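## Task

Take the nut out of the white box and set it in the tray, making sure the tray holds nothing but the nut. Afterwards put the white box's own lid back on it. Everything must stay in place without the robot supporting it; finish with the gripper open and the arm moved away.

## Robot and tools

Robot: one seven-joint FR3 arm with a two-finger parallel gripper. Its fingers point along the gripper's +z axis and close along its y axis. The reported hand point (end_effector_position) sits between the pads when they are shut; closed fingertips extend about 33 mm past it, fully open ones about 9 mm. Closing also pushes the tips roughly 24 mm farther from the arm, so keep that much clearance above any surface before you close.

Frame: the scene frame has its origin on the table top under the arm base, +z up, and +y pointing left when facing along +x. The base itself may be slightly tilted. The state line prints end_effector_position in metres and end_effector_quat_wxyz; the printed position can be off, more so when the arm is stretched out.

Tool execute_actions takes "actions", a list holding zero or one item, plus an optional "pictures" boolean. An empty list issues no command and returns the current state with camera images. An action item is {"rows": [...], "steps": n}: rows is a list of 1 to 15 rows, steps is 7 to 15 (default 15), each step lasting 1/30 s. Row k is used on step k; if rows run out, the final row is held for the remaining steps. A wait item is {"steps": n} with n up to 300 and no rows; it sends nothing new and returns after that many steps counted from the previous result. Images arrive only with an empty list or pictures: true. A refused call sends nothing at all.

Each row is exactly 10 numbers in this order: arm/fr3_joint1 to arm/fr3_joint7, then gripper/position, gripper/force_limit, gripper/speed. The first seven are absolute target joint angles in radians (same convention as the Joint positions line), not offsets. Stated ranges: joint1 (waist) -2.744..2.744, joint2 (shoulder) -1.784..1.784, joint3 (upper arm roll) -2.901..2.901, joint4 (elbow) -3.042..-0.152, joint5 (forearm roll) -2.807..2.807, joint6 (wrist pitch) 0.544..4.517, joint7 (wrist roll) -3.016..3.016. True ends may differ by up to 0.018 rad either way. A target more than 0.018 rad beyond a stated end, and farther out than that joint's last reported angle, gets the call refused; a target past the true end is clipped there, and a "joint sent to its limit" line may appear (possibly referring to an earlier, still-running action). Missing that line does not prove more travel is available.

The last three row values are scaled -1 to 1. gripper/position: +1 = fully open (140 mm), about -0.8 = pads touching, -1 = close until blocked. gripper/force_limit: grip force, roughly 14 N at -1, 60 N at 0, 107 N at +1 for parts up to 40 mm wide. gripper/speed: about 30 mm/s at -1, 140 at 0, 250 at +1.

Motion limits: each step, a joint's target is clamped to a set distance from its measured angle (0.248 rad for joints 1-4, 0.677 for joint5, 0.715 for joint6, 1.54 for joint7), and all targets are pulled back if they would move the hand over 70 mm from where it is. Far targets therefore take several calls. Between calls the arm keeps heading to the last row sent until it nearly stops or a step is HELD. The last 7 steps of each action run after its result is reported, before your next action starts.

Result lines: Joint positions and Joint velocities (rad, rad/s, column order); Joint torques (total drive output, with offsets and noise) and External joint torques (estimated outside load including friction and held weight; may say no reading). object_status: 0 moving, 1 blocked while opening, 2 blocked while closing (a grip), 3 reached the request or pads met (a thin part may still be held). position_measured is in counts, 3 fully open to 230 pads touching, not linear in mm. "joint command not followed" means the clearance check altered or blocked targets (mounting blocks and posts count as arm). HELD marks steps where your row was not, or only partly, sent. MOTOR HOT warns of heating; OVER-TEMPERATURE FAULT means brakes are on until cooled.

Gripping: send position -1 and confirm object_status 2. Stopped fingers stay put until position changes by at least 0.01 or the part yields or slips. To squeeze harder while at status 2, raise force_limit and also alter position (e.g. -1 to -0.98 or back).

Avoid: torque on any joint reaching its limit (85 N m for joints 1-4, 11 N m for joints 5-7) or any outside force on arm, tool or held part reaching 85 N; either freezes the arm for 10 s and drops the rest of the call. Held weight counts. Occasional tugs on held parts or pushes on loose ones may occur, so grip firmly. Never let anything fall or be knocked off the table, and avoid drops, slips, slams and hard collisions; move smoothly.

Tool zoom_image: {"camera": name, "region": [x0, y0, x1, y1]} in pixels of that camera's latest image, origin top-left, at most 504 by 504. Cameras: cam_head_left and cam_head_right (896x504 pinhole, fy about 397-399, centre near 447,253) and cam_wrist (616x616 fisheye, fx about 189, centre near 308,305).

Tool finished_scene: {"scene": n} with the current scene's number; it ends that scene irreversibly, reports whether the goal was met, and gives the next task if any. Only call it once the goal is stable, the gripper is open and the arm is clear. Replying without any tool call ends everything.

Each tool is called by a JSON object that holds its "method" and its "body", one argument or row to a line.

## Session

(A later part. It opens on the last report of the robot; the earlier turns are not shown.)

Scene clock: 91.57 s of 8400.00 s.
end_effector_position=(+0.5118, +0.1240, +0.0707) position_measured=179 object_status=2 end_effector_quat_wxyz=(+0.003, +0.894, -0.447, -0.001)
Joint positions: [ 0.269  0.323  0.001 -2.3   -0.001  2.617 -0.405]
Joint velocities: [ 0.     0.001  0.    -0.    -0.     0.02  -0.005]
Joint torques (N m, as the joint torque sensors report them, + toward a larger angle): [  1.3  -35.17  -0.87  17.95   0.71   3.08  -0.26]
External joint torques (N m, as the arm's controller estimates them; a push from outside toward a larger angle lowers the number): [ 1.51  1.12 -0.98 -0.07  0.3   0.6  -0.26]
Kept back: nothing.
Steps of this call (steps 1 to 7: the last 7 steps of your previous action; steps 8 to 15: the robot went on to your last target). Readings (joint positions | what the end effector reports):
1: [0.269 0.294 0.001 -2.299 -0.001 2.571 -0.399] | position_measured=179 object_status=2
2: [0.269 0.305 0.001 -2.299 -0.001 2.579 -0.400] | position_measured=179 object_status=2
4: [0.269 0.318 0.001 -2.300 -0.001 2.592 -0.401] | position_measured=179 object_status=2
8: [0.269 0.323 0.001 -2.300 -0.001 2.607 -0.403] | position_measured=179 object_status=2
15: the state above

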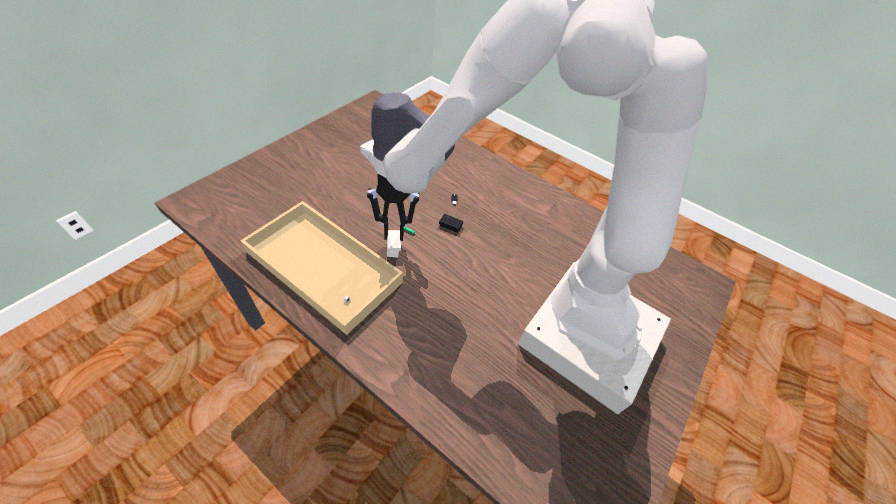

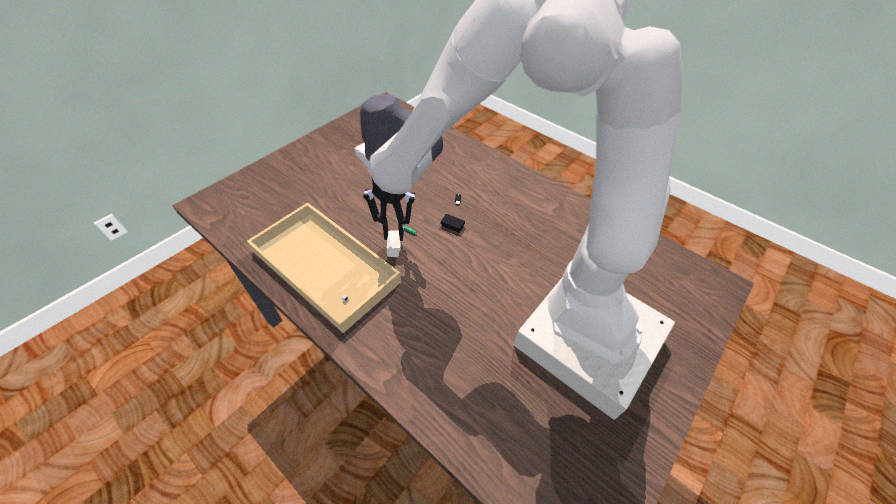

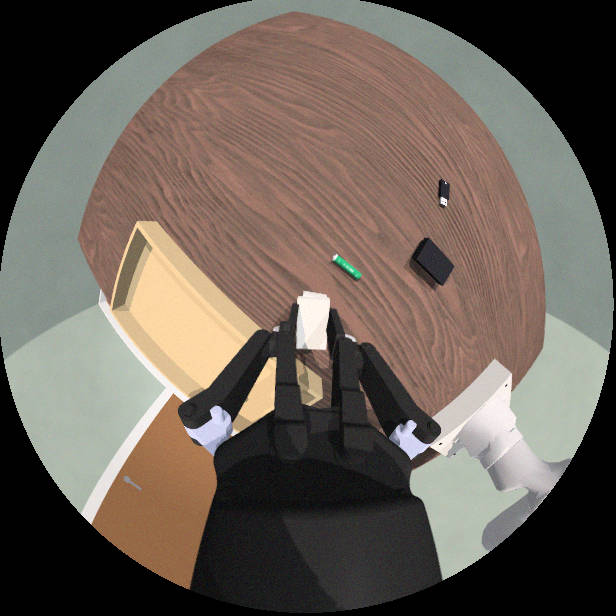

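{"method": "execute_actions", "body": {
  "actions": [
    {"rows":[[0.27,0.328,0,-2.299,0,2.627,-0.41,-1,-0.4,-0.2],[0.27,0.332,0,-2.299,0,2.631,-0.41,-1,-0.4,-0.2],[0.27,0.336,0,-2.299,0,2.635,-0.41,-1,-0.4,-0.2],[0.27,0.34,0,-2.299,0,2.639,-0.41,-1,-0.4,-0.2],[0.27,0.343,0,-2.298,0,2.642,-0.41,-1,-0.4,-0.2],[0.27,0.346,0,-2.298,0,2.645,-0.41,-1,-0.4,-0.2],[0.27,0.349,0,-2.298,0,2.648,-0.41,-1,-0.4,-0.2],[0.27,0.352,0,-2.298,0,2.651,-0.41,-1,-0.4,-0.2],[0.27,0.355,0,-2.298,0,2.654,-0.41,-1,-0.4,-0.2],[0.27,0.358,0,-2.298,0,2.657,-0.41,-1,-0.4,-0.2],[0.27,0.361,0,-2.297,0,2.66,-0.41,-1,-0.4,-0.2],[0.27,0.364,0,-2.297,0,2.662,-0.41,-1,-0.4,-0.2]],"steps":15}
  ]
}}

{"method": "execute_actions", "body": {
  "actions": [
    {"steps":15}
  ],
  "pictures": true
}}

Scene clock: 92.37 s of 8400.00 s.
end_effector_position=(+0.5111, +0.1238, +0.0618) position_measured=179 object_status=2 end_effector_quat_wxyz=(+0.003, +0.895, -0.447, -0.001)
Joint positions: [ 0.269  0.344  0.001 -2.3   -0.001  2.636 -0.407]
Joint velocities: [ 0.     0.098 -0.    -0.001 -0.     0.074 -0.001]
Joint torques (N m, as the joint torque sensors report them, + toward a larger angle): [  1.19 -36.52  -0.64  17.48   0.71   3.02  -0.31]
External joint torques (N m, as the arm's controller estimates them; a push from outside toward a larger angle lowers the number): [ 1.26  0.75 -0.92 -0.38  0.32  0.5  -0.31]
Steps of this call (steps 1 to 15: the robot went on to your last target; step 16: nothing new was sent; steps 17 to 24: the first 8 steps of this action). Readings (joint positions | what the end effector reports):
17: [0.269 0.324 0.001 -2.300 -0.001 2.621 -0.406] | position_measured=179 object_status=2
18: [0.269 0.325 0.001 -2.300 -0.001 2.622 -0.406] | position_measured=179 object_status=2
20: [0.269 0.330 0.001 -2.300 -0.001 2.626 -0.407] | position_measured=179 object_status=2
24: the state above

Scene clock: 92.87 s of 8400.00 s.
end_effector_position=(+0.5160, +0.1250, +0.0585) position_measured=179 object_status=2 end_effector_quat_wxyz=(-0.001, +0.895, -0.447, +0.004)
Joint positions: [ 0.269  0.356  0.001 -2.296 -0.001  2.659 -0.407]
Joint velocities: [-0.     0.002 -0.     0.    -0.001  0.008  0.   ]
Joint torques (N m, as the joint torque sensors report them, + toward a larger angle): [  1.48 -31.24  -0.62  16.16   0.67   2.87  -0.16]
External joint torques (N m, as the arm's controller estimates them; a push from outside toward a larger angle lowers the number): [ 1.57  5.75 -0.88 -1.53  0.29  0.33 -0.16]
Kept back: nothing.
Steps of this call (steps 1 to 7: the last 7 steps of your previous action; steps 8 to 15: the robot went on to your last target). Readings (joint positions | what the end effector reports):
1: [0.269 0.347 0.001 -2.300 -0.001 2.639 -0.407] | position_measured=179 object_status=2
2: [0.269 0.350 0.001 -2.300 -0.001 2.641 -0.407] | position_measured=179 object_status=2
4: [0.269 0.352 0.001 -2.298 -0.001 2.647 -0.407] | position_measured=179 object_status=2
8: [0.269 0.355 0.001 -2.296 -0.001 2.654 -0.407] | position_measured=179 object_status=2
15: the state above

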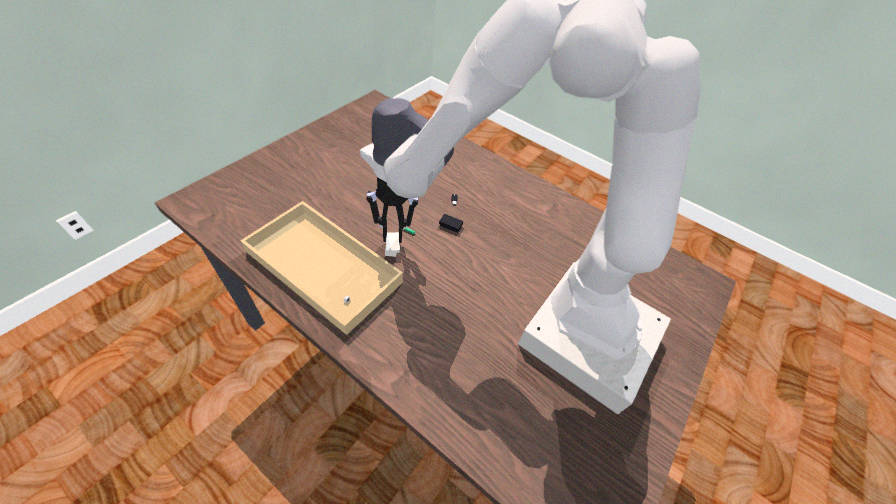

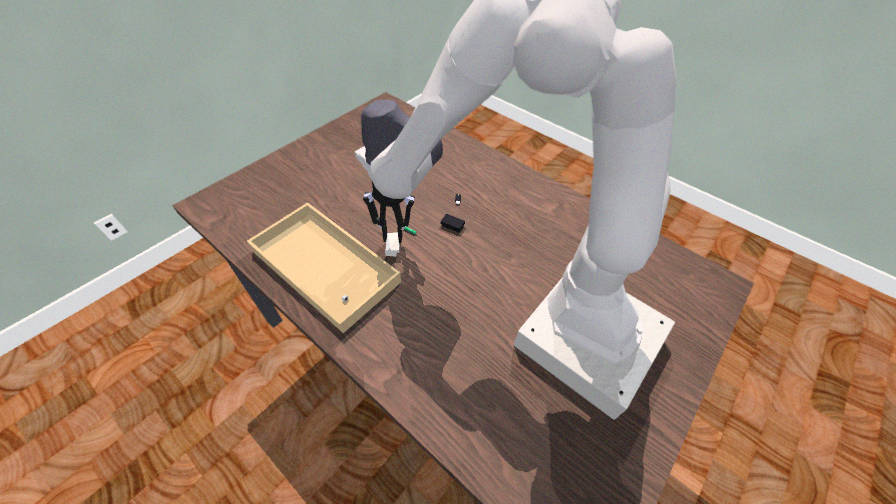

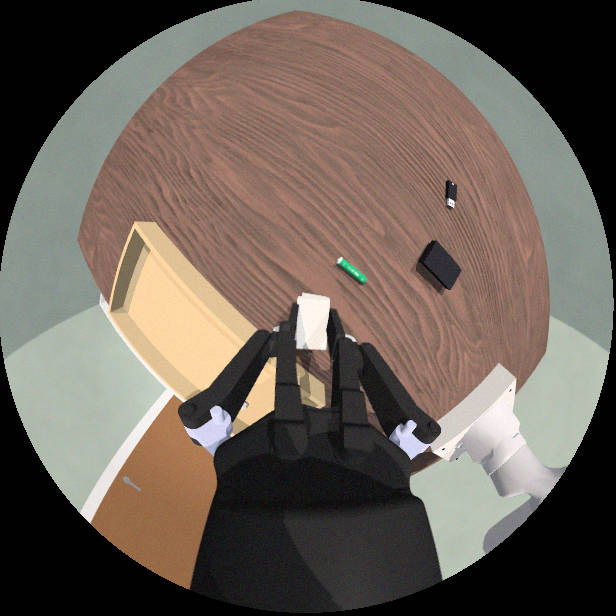

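Caught on the rim at .0585.

{"method": "zoom_image", "body": {
  "camera": "cam_head_left",
  "region": [360,210,430,270]
}}

{"method": "zoom_image", "body": {
  "camera": "cam_wrist",
  "region": [270,270,360,360]
}}

Region (360, 210, 430, 270) of cam_head_left's 896x504 image, scaled by 7.200, with more detail than that image has; it fills the top 432 rows of this view, and the rest is white.

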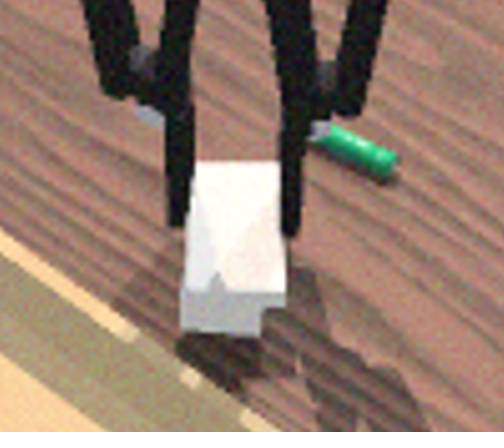

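Region (270, 270, 360, 360) of cam_wrist's 616x616 image, scaled by 5.600, with more detail than that image has.

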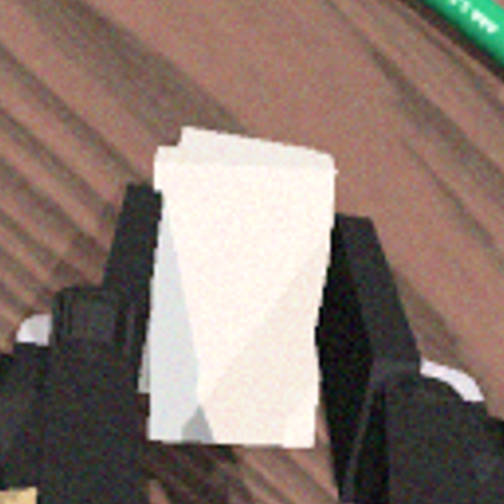

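{"method": "execute_actions", "body": {
  "actions": [
    {"rows":[[0.27,0.35,0,-2.298,0,2.648,-0.41,-1,-0.4,-0.2],[0.27,0.344,0,-2.298,0,2.643,-0.41,-1,-0.4,-0.2],[0.27,0.338,0,-2.298,0,2.637,-0.41,-1,-0.4,-0.2],[0.27,0.334,0,-2.298,0,2.634,-0.41,-1,-0.4,-0.2],[0.27,0.334,0,-2.298,0,2.634,-0.41,-1,-0.4,-0.2],[0.265,0.334,0,-2.297,0,2.633,-0.3,-1,-0.4,-0.2]],"steps":15}
  ]
}}

{"method": "execute_actions", "body": {
  "actions": [
    {"steps":25}
  ]
}}

{"method": "zoom_image", "body": {
  "camera": "cam_wrist",
  "region": [270,270,360,360]
}}

Scene clock: 94.23 s of 8400.00 s.
end_effector_position=(+0.5175, +0.1248, +0.0674) position_measured=179 object_status=2 end_effector_quat_wxyz=(-0.002, +0.888, -0.459, +0.005)
Joint positions: [ 0.268  0.336  0.001 -2.297 -0.001  2.643 -0.38 ]
Joint velocities: [-0.012 -0.026  0.001  0.    -0.    -0.038  0.253]
Joint torques (N m, as the joint torque sensors report them, + toward a larger angle): [ -1.05 -35.56  -0.52  17.02   0.62   2.05   0.06]
External joint torques (N m, as the arm's controller estimates them; a push from outside toward a larger angle lowers the number): [-1.1   0.02 -0.83 -0.33  0.23 -0.4   0.06]
Steps of this call (steps 1 to 15: the robot went on to your last target; steps 16 to 33: nothing new was sent; steps 34 to 41: the first 8 steps of this action). Readings (joint positions | what the end effector reports):
34: [0.269 0.355 0.001 -2.296 -0.001 2.659 -0.407] | position_measured=179 object_status=2
35: [0.269 0.353 0.001 -2.296 -0.001 2.656 -0.407] | position_measured=179 object_status=2
37: [0.269 0.346 0.001 -2.297 -0.001 2.650 -0.407] | position_measured=179 object_status=2
41: the state above

Scene clock: 95.07 s of 8400.00 s.
end_effector_position=(+0.5156, +0.1238, +0.0671) position_measured=179 object_status=2 end_effector_quat_wxyz=(-0.000, +0.871, -0.491, +0.003)
Joint positions: [ 0.268  0.335  0.001 -2.297 -0.001  2.636 -0.308]
Joint velocities: [ 0.001 -0.    -0.001 -0.     0.     0.     0.017]
Joint torques (N m, as the joint torque sensors report them, + toward a larger angle): [ -0.91 -36.93  -0.86  15.94   0.6    2.25   0.03]
External joint torques (N m, as the arm's controller estimates them; a push from outside toward a larger angle lowers the number): [-0.79 -0.28 -1.08 -2.06  0.21 -0.28  0.03]
Kept back: nothing.
Steps of this call (steps 1 to 7: the last 7 steps of your previous action; steps 8 to 25: the robot went on to your last target). Readings (joint positions | what the end effector reports):
1: [0.268 0.335 0.001 -2.297 -0.001 2.642 -0.372] | position_measured=179 object_status=2
2: [0.268 0.335 0.001 -2.297 -0.001 2.640 -0.365] | position_measured=179 object_status=2
4: [0.268 0.335 0.001 -2.297 -0.001 2.639 -0.353] | position_measured=179 object_status=2
8: [0.268 0.335 0.001 -2.297 -0.001 2.637 -0.335] | position_measured=179 object_status=2
25: the state above

Region (270, 270, 360, 360) of cam_wrist's 616x616 image, scaled by 5.600, with more detail than that image has.

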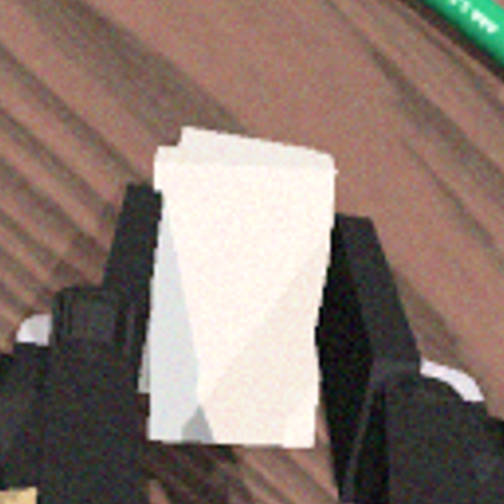

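{"method": "execute_actions", "body": {
  "actions": []
}}

{"method": "zoom_image", "body": {
  "camera": "cam_wrist",
  "region": [270,270,360,360]
}}

{"method": "zoom_image", "body": {
  "camera": "cam_head_left",
  "region": [360,210,430,270]
}}

Scene clock: 95.30 s of 8400.00 s.
end_effector_position=(+0.5156, +0.1238, +0.0671) position_measured=179 object_status=2 end_effector_quat_wxyz=(-0.000, +0.871, -0.492, +0.003)
Joint positions: [ 0.268  0.335  0.001 -2.297 -0.001  2.635 -0.306]
Joint velocities: [-0.    -0.002  0.001 -0.    -0.    -0.     0.008]
Joint torques (N m, as the joint torque sensors report them, + toward a larger angle): [ -1.09 -37.14  -0.88  16.68   0.52   2.3   -0.03]
External joint torques (N m, as the arm's controller estimates them; a push from outside toward a larger angle lowers the number): [-1.13 -0.3  -1.25 -1.42  0.13 -0.24 -0.03]
Kept back: nothing.
Steps of this call (steps 1 to 7: the robot went on to your last target). Readings (joint positions | what the end effector reports):
1: [0.268 0.335 0.001 -2.297 -0.001 2.635 -0.308] | position_measured=179 object_status=2
2: [0.268 0.335 0.001 -2.297 -0.001 2.635 -0.307] | position_measured=179 object_status=2
4: [0.268 0.335 0.001 -2.297 -0.001 2.635 -0.306] | position_measured=179 object_status=2
7: the state above

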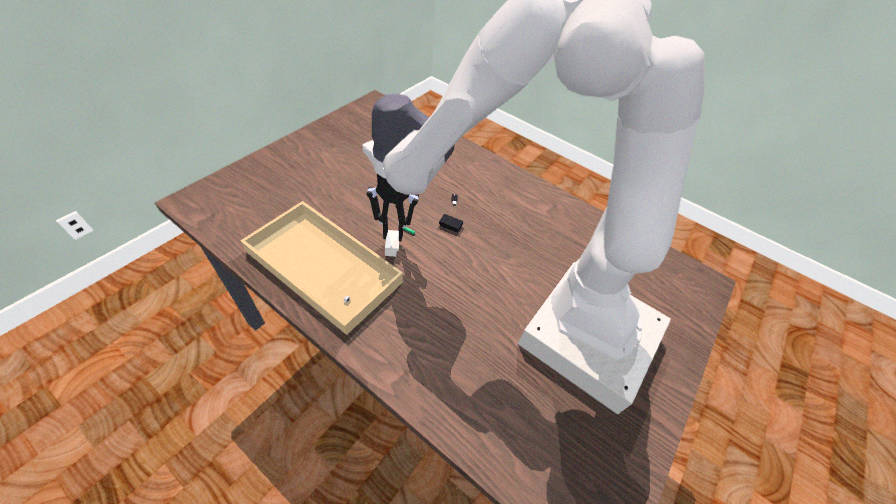

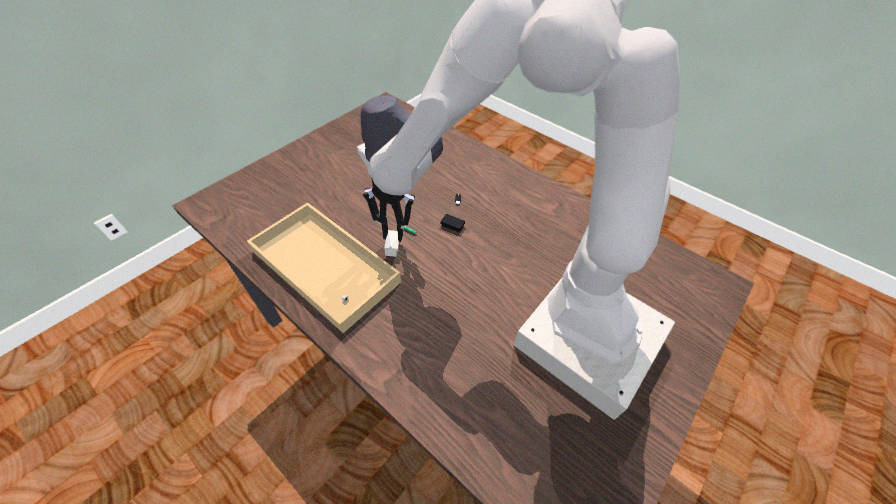

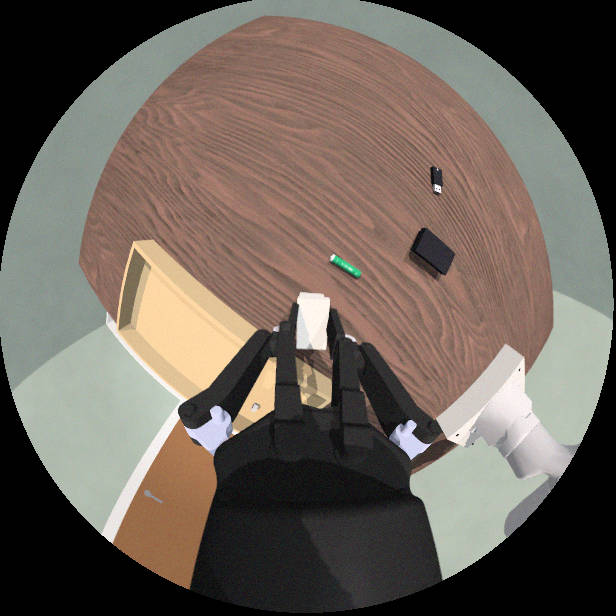

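Region (270, 270, 360, 360) of cam_wrist's 616x616 image, scaled by 5.600, with more detail than that image has.

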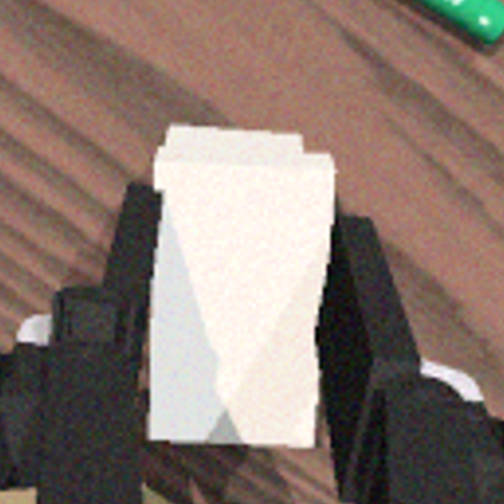

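Region (360, 210, 430, 270) of cam_head_left's 896x504 image, scaled by 7.200, with more detail than that image has; it fills the top 432 rows of this view, and the rest is white.

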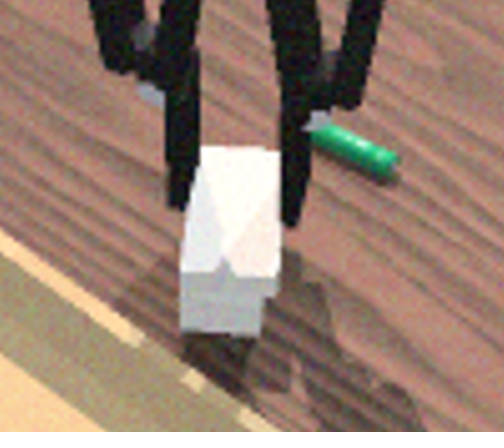

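{"method": "execute_actions", "body": {
  "actions": [
    {"rows":[[0.265,0.336,0,-2.293,0,2.636,-0.3,-1,-0.4,-0.2],[0.265,0.338,0,-2.291,0,2.638,-0.3,-1,-0.4,-0.2],[0.265,0.34,0,-2.291,0,2.64,-0.3,-1,-0.4,-0.2],[0.265,0.342,0,-2.291,0,2.642,-0.3,-1,-0.4,-0.2],[0.265,0.344,0,-2.291,0,2.644,-0.3,-1,-0.4,-0.2],[0.265,0.346,0,-2.291,0,2.646,-0.3,-1,-0.4,-0.2],[0.265,0.348,0,-2.291,0,2.648,-0.3,-1,-0.4,-0.2],[0.265,0.35,0,-2.291,0,2.65,-0.3,-1,-0.4,-0.2],[0.265,0.352,0,-2.291,0,2.652,-0.3,-1,-0.4,-0.2],[0.265,0.354,0,-2.291,0,2.654,-0.3,-1,-0.4,-0.2]],"steps":15}
  ]
}}

{"method": "execute_actions", "body": {
  "actions": [
    {"steps":15}
  ],
  "pictures": true
}}

{"method": "zoom_image", "body": {
  "camera": "cam_wrist",
  "region": [270,270,360,360]
}}

{"method": "zoom_image", "body": {
  "camera": "cam_head_left",
  "region": [360,210,430,270]
}}

Scene clock: 98.20 s of 8400.00 s.
end_effector_position=(+0.5170, +0.1241, +0.0646) position_measured=179 object_status=2 end_effector_quat_wxyz=(-0.001, +0.870, -0.493, +0.003)
Joint positions: [ 0.268  0.344  0.001 -2.293 -0.001  2.641 -0.303]
Joint velocities: [ 0.     0.062  0.001 -0.    -0.     0.039 -0.   ]
Joint torques (N m, as the joint torque sensors report them, + toward a larger angle): [ -0.85 -35.14  -0.39  17.96   0.7    3.14   0.03]
External joint torques (N m, as the arm's controller estimates them; a push from outside toward a larger angle lowers the number): [-0.82  1.79 -0.68  0.16  0.31  0.63  0.03]
Steps of this call (steps 1 to 15: the robot went on to your last target; steps 16 to 79: nothing new was sent; steps 80 to 87: the first 8 steps of this action). Readings (joint positions | what the end effector reports):
80: [0.268 0.335 0.001 -2.297 -0.001 2.635 -0.303] | position_measured=179 object_status=2
81: [0.268 0.336 0.001 -2.296 -0.001 2.635 -0.303] | position_measured=179 object_status=2
83: [0.268 0.337 0.001 -2.294 -0.001 2.636 -0.303] | position_measured=179 object_status=2
87: the state above

Scene clock: 98.70 s of 8400.00 s.
end_effector_position=(+0.5170, +0.1241, +0.0606) position_measured=179 object_status=2 end_effector_quat_wxyz=(-0.001, +0.870, -0.493, +0.003)
Joint positions: [ 0.268  0.353  0.001 -2.293 -0.001  2.651 -0.303]
Joint velocities: [-0.     0.001  0.    -0.001  0.001  0.003  0.002]
Joint torques (N m, as the joint torque sensors report them, + toward a larger angle): [ -0.53 -35.48  -0.92  18.03   0.62   3.02   0.02]
External joint torques (N m, as the arm's controller estimates them; a push from outside toward a larger angle lowers the number): [-0.47  1.45 -1.2   0.25  0.23  0.5   0.02]
Kept back: nothing.
Steps of this call (steps 1 to 7: the last 7 steps of your previous action; steps 8 to 15: the robot went on to your last target). Readings (joint positions | what the end effector reports):
1: [0.268 0.346 0.001 -2.293 -0.001 2.643 -0.303] | position_measured=179 object_status=2
2: [0.268 0.348 0.001 -2.293 -0.001 2.644 -0.303] | position_measured=179 object_status=2
4: [0.268 0.351 0.001 -2.293 -0.001 2.646 -0.303] | position_measured=179 object_status=2
8: [0.268 0.353 0.001 -2.293 -0.001 2.649 -0.303] | position_measured=179 object_status=2
15: the state above
The arm was judged still, so your last target was given up. Only a new action makes it travel on or press farther. Fingers that are still opening or closing keep moving.

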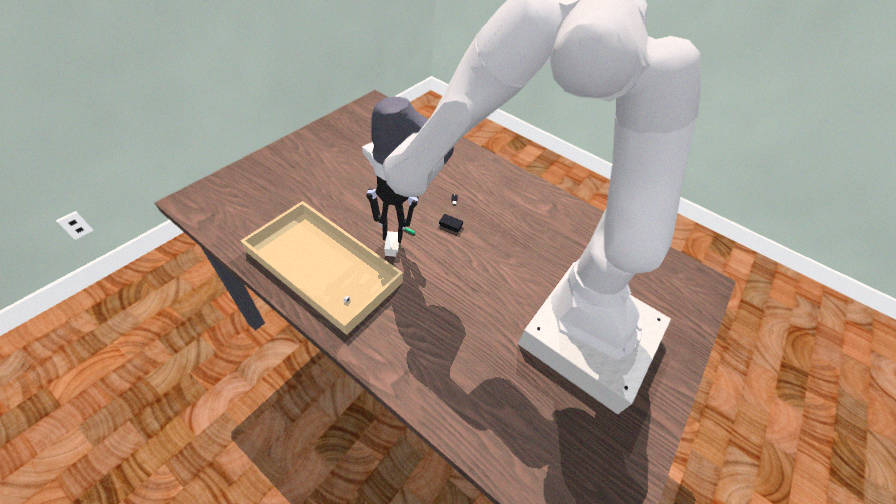

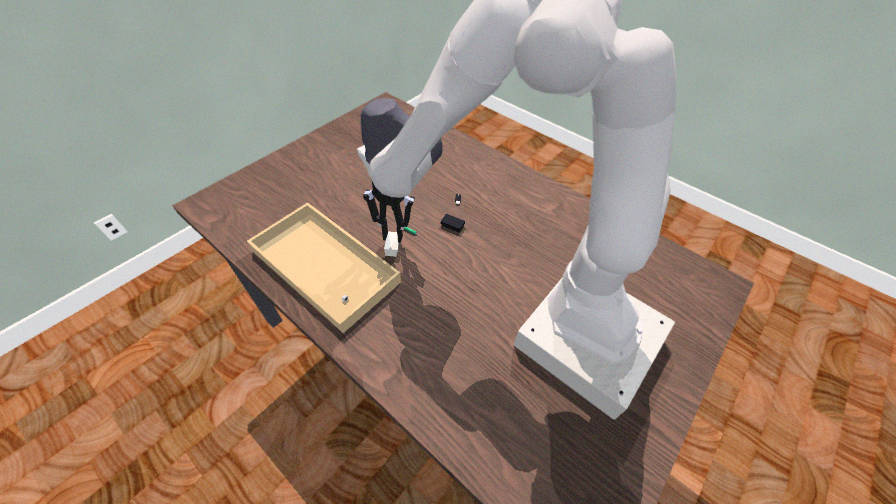

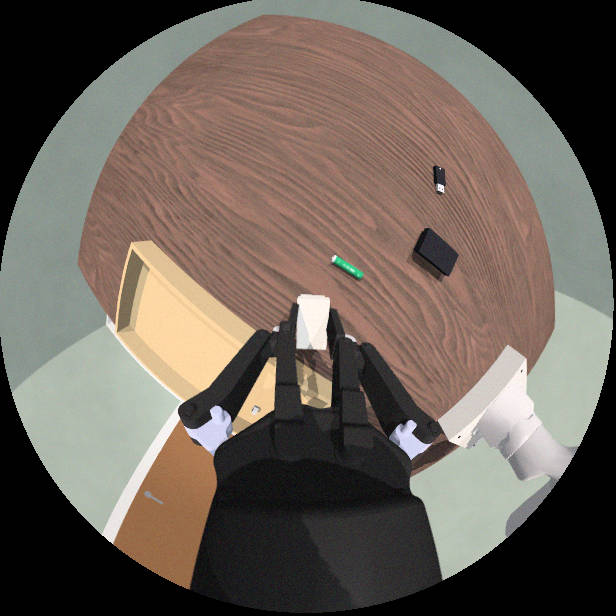

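Region (270, 270, 360, 360) of cam_wrist's 616x616 image, scaled by 5.600, with more detail than that image has.

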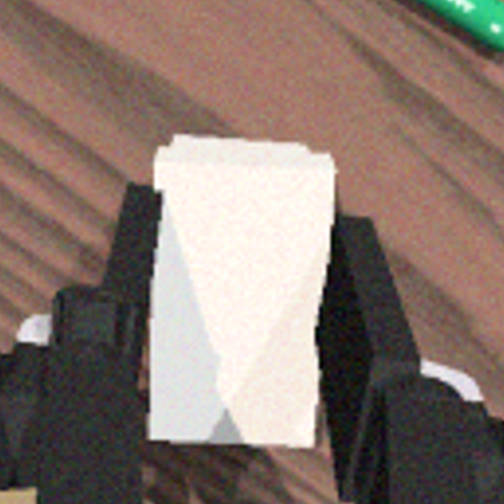

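Region (360, 210, 430, 270) of cam_head_left's 896x504 image, scaled by 7.200, with more detail than that image has; it fills the top 432 rows of this view, and the rest is white.

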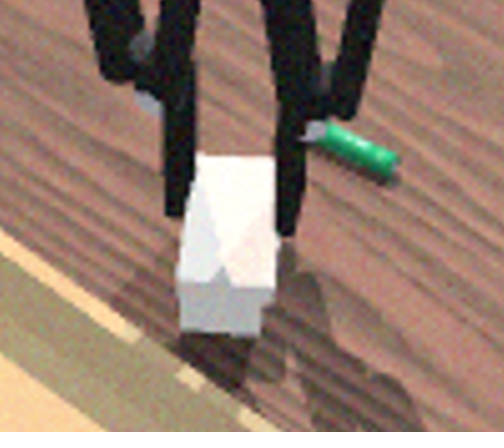

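{"method": "execute_actions", "body": {
  "actions": [
    {"rows":[[0.259,0.354,0,-2.289,0,2.653,-0.3,-1,-0.4,-0.2],[0.259,0.354,0,-2.289,0,2.653,-0.3,-1,-0.4,-0.2],[0.259,0.354,0,-2.289,0,2.653,-0.3,-1,-0.4,-0.2],[0.259,0.356,0,-2.289,0,2.655,-0.3,-1,-0.4,-0.2],[0.259,0.358,0,-2.289,0,2.657,-0.3,-1,-0.4,-0.2],[0.259,0.36,0,-2.289,0,2.659,-0.3,-1,-0.4,-0.2],[0.259,0.362,0,-2.289,0,2.661,-0.3,-1,-0.4,-0.2],[0.259,0.364,0,-2.289,0,2.663,-0.3,-1,-0.4,-0.2],[0.259,0.366,0,-2.289,0,2.665,-0.3,-1,-0.4,-0.2],[0.259,0.368,0,-2.289,0,2.667,-0.3,-1,-0.4,-0.2],[0.259,0.37,0,-2.289,0,2.669,-0.3,-1,-0.4,-0.2]],"steps":15}
  ]
}}

{"method": "execute_actions", "body": {
  "actions": [
    {"steps":15}
  ],
  "pictures": true
}}

{"method": "zoom_image", "body": {
  "camera": "cam_head_left",
  "region": [360,210,430,270]
}}

Scene clock: 99.67 s of 8400.00 s.
end_effector_position=(+0.5186, +0.1211, +0.0590) position_measured=179 object_status=2 end_effector_quat_wxyz=(-0.001, +0.868, -0.496, +0.004)
Joint positions: [ 0.262  0.358  0.001 -2.291 -0.001  2.655 -0.303]
Joint velocities: [-0.002  0.055  0.     0.001  0.     0.034  0.001]
Joint torques (N m, as the joint torque sensors report them, + toward a larger angle): [ -0.7  -34.89  -0.55  18.02   0.62   2.96   0.1 ]
External joint torques (N m, as the arm's controller estimates them; a push from outside toward a larger angle lowers the number): [-0.74  2.17 -0.97  0.47  0.24  0.47  0.1 ]
Steps of this call (steps 1 to 21: nothing new was sent; steps 22 to 29: the first 8 steps of this action). Readings (joint positions | what the end effector reports):
22: [0.267 0.353 0.001 -2.293 -0.001 2.651 -0.303] | position_measured=179 object_status=2
23: [0.266 0.353 0.001 -2.292 -0.001 2.651 -0.303] | position_measured=179 object_status=2
25: [0.263 0.353 0.001 -2.291 -0.001 2.652 -0.303] | position_measured=179 object_status=2
29: the state above

Scene clock: 100.17 s of 8400.00 s.
end_effector_position=(+0.5218, +0.1216, +0.0583) position_measured=179 object_status=2 end_effector_quat_wxyz=(-0.004, +0.868, -0.496, +0.007)
Joint positions: [ 0.261  0.363  0.001 -2.289 -0.001  2.667 -0.303]
Joint velocities: [-0.001  0.001  0.001  0.     0.     0.004 -0.001]
Joint torques (N m, as the joint torque sensors report them, + toward a larger angle): [ -1.43 -32.56  -0.97  16.48   0.63   2.86   0.13]
External joint torques (N m, as the arm's controller estimates them; a push from outside toward a larger angle lowers the number): [-1.29  4.73 -1.19 -1.3   0.25  0.29  0.13]
Kept back: nothing.
Steps of this call (steps 1 to 7: the last 7 steps of your previous action; steps 8 to 15: the robot went on to your last target). Readings (joint positions | what the end effector reports):
1: [0.262 0.359 0.001 -2.291 -0.001 2.657 -0.303] | position_measured=179 object_status=2
2: [0.261 0.360 0.001 -2.290 -0.001 2.658 -0.303] | position_measured=179 object_status=2
4: [0.261 0.361 0.001 -2.289 -0.001 2.661 -0.303] | position_measured=179 object_status=2
8: [0.261 0.362 0.001 -2.289 -0.001 2.665 -0.303] | position_measured=179 object_status=2
15: the state above

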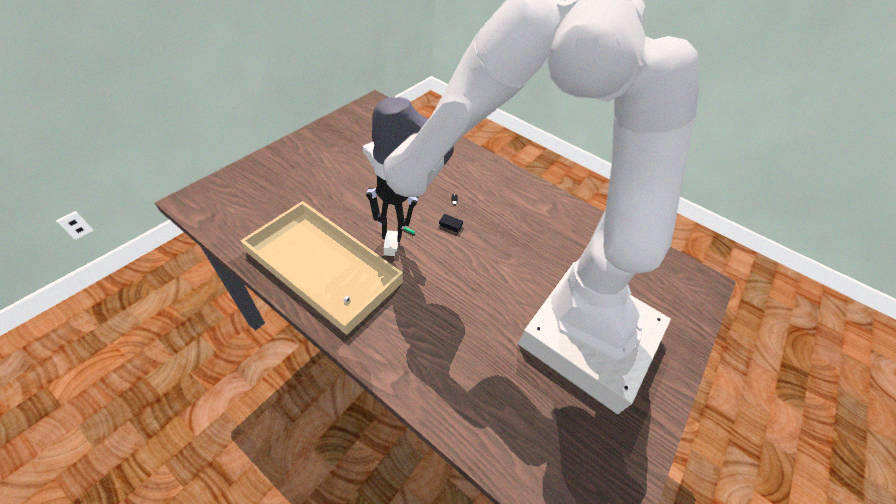

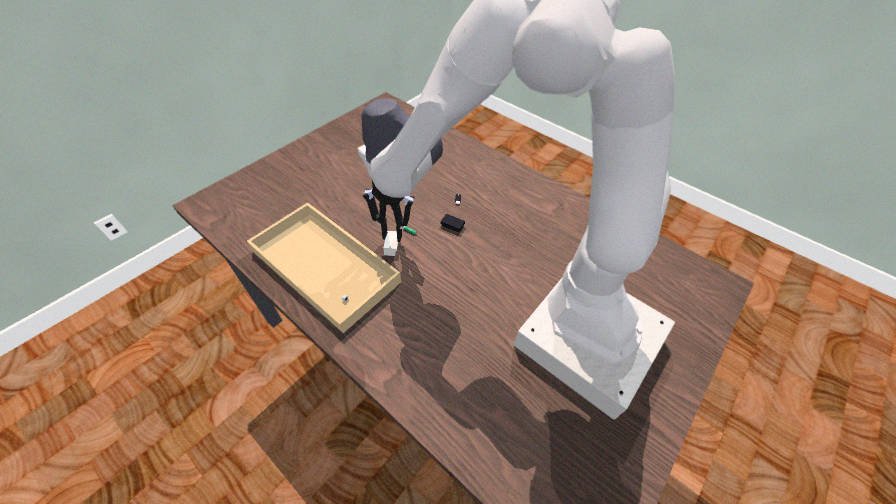

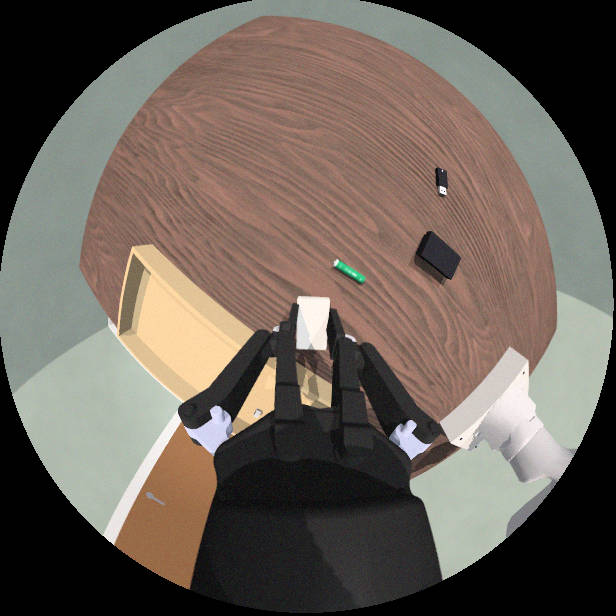

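Region (360, 210, 430, 270) of cam_head_left's 896x504 image, scaled by 7.200, with more detail than that image has; it fills the top 432 rows of this view, and the rest is white.

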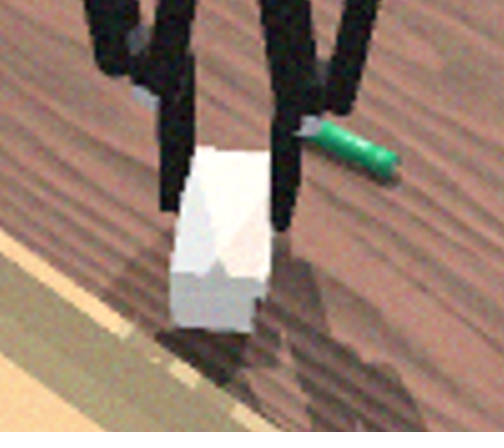

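{"method": "execute_actions", "body": {
  "actions": [
    {"rows":[[0.259,0.364,0,-2.289,0,2.662,-0.3,-1,-0.4,-0.2],[0.259,0.36,0,-2.289,0,2.658,-0.3,-1,-0.4,-0.2],[0.259,0.356,0,-2.289,0,2.655,-0.3,-1,-0.4,-0.2],[0.259,0.352,0,-2.289,0,2.652,-0.3,-1,-0.4,-0.2],[0.259,0.35,0,-2.289,0,2.65,-0.3,-1,-0.4,-0.2],[0.259,0.35,0,-2.289,0,2.65,-0.25,-1,-0.4,-0.2]],"steps":15}
  ]
}}

{"method": "execute_actions", "body": {
  "actions": [
    {"steps":25}
  ],
  "pictures": true
}}

{"method": "zoom_image", "body": {
  "camera": "cam_head_left",
  "region": [360,210,430,270]
}}

{"method": "zoom_image", "body": {
  "camera": "cam_wrist",
  "region": [270,270,360,360]
}}

Scene clock: 101.20 s of 8400.00 s.
end_effector_position=(+0.5224, +0.1218, +0.0628) position_measured=179 object_status=2 end_effector_quat_wxyz=(-0.005, +0.865, -0.502, +0.007)
Joint positions: [ 0.261  0.352  0.001 -2.288 -0.001  2.657 -0.29 ]
Joint velocities: [-0.001 -0.028  0.001 -0.    -0.001 -0.026  0.122]
Joint torques (N m, as the joint torque sensors report them, + toward a larger angle): [ -0.63 -37.24  -1.53  15.76   0.61   2.2    0.18]
External joint torques (N m, as the arm's controller estimates them; a push from outside toward a larger angle lowers the number): [-0.5  -1.13 -1.75 -1.61  0.22 -0.27  0.19]
Steps of this call (steps 1 to 15: the robot went on to your last target; steps 16 to 23: nothing new was sent; steps 24 to 31: the first 8 steps of this action). Readings (joint positions | what the end effector reports):
24: [0.261 0.363 0.001 -2.288 -0.001 2.667 -0.303] | position_measured=179 object_status=2
25: [0.261 0.362 0.001 -2.288 -0.001 2.666 -0.303] | position_measured=179 object_status=2
27: [0.261 0.360 0.001 -2.288 -0.001 2.663 -0.303] | position_measured=179 object_status=2
31: the state above

Scene clock: 102.03 s of 8400.00 s.
end_effector_position=(+0.5213, +0.1215, +0.0629) position_measured=179 object_status=2 end_effector_quat_wxyz=(-0.004, +0.856, -0.517, +0.006)
Joint positions: [ 0.261  0.351  0.001 -2.288 -0.001  2.652 -0.256]
Joint velocities: [-0.001  0.001  0.001 -0.001  0.     0.001  0.008]
Joint torques (N m, as the joint torque sensors report them, + toward a larger angle): [ -0.7  -37.36  -0.92  16.32   0.69   2.25   0.12]
External joint torques (N m, as the arm's controller estimates them; a push from outside toward a larger angle lowers the number): [-0.6  -0.38 -1.16 -1.53  0.3  -0.29  0.12]
Kept back: nothing.
Steps of this call (steps 1 to 7: the last 7 steps of your previous action; steps 8 to 25: the robot went on to your last target). Readings (joint positions | what the end effector reports):
1: [0.261 0.352 0.001 -2.288 -0.001 2.657 -0.286] | position_measured=179 object_status=2
2: [0.261 0.352 0.001 -2.288 -0.001 2.656 -0.283] | position_measured=179 object_status=2
4: [0.261 0.351 0.001 -2.288 -0.001 2.655 -0.277] | position_measured=179 object_status=2
8: [0.261 0.351 0.001 -2.288 -0.001 2.653 -0.269] | position_measured=179 object_status=2
25: the state above

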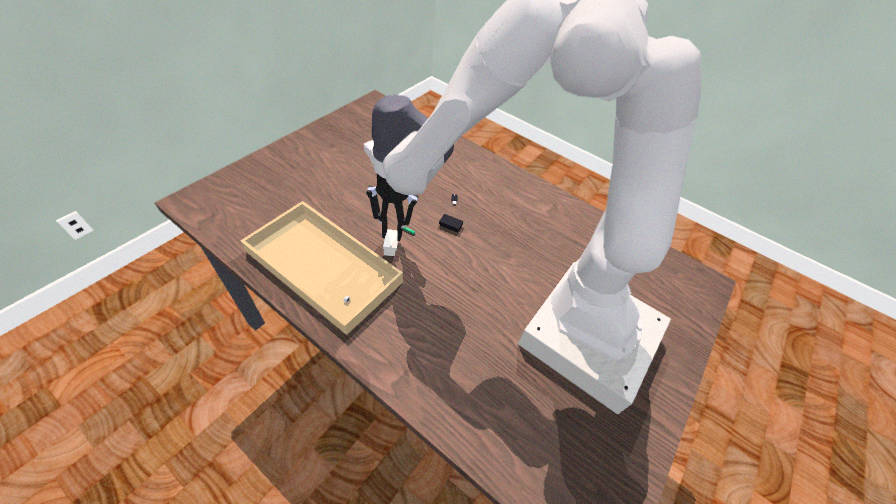

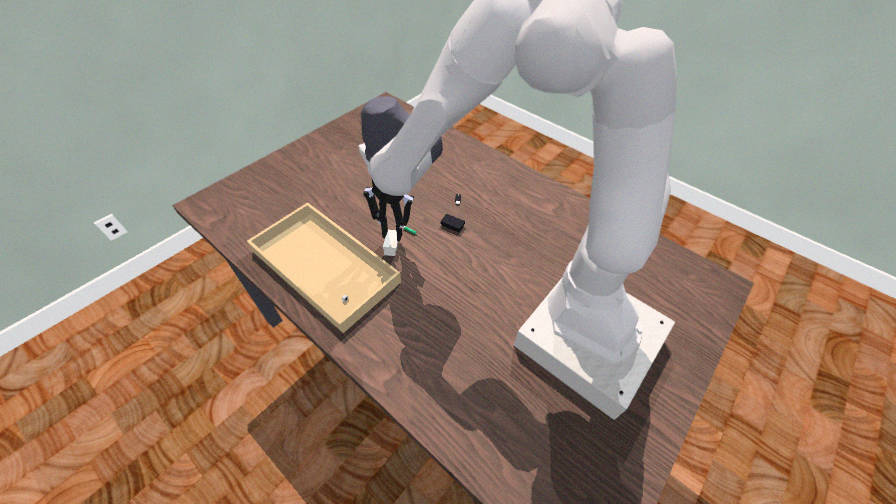

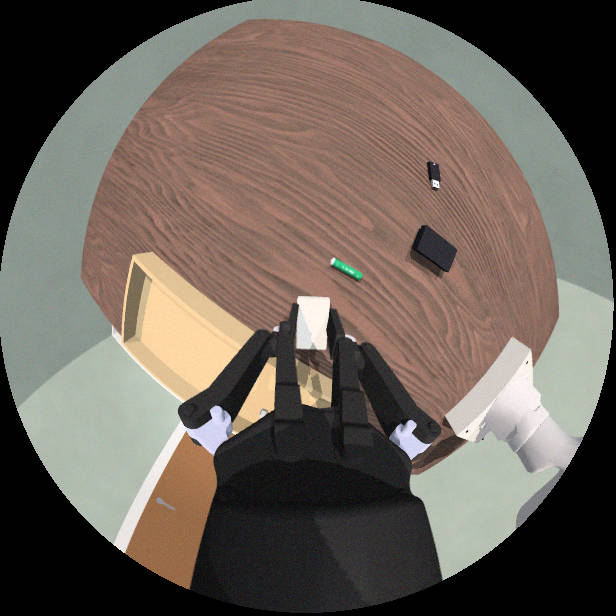

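Region (360, 210, 430, 270) of cam_head_left's 896x504 image, scaled by 7.200, with more detail than that image has; it fills the top 432 rows of this view, and the rest is white.

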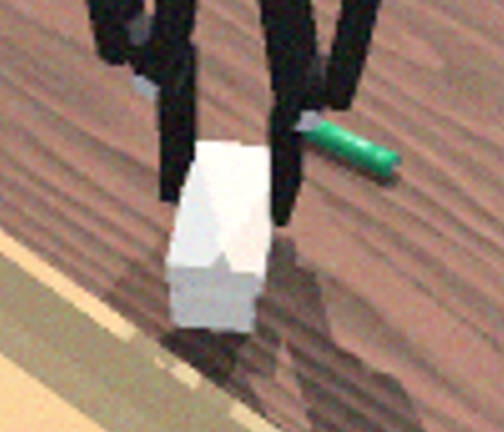

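Region (270, 270, 360, 360) of cam_wrist's 616x616 image, scaled by 5.600, with more detail than that image has.

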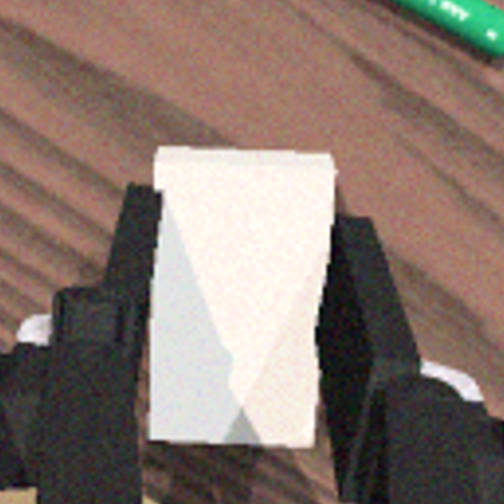

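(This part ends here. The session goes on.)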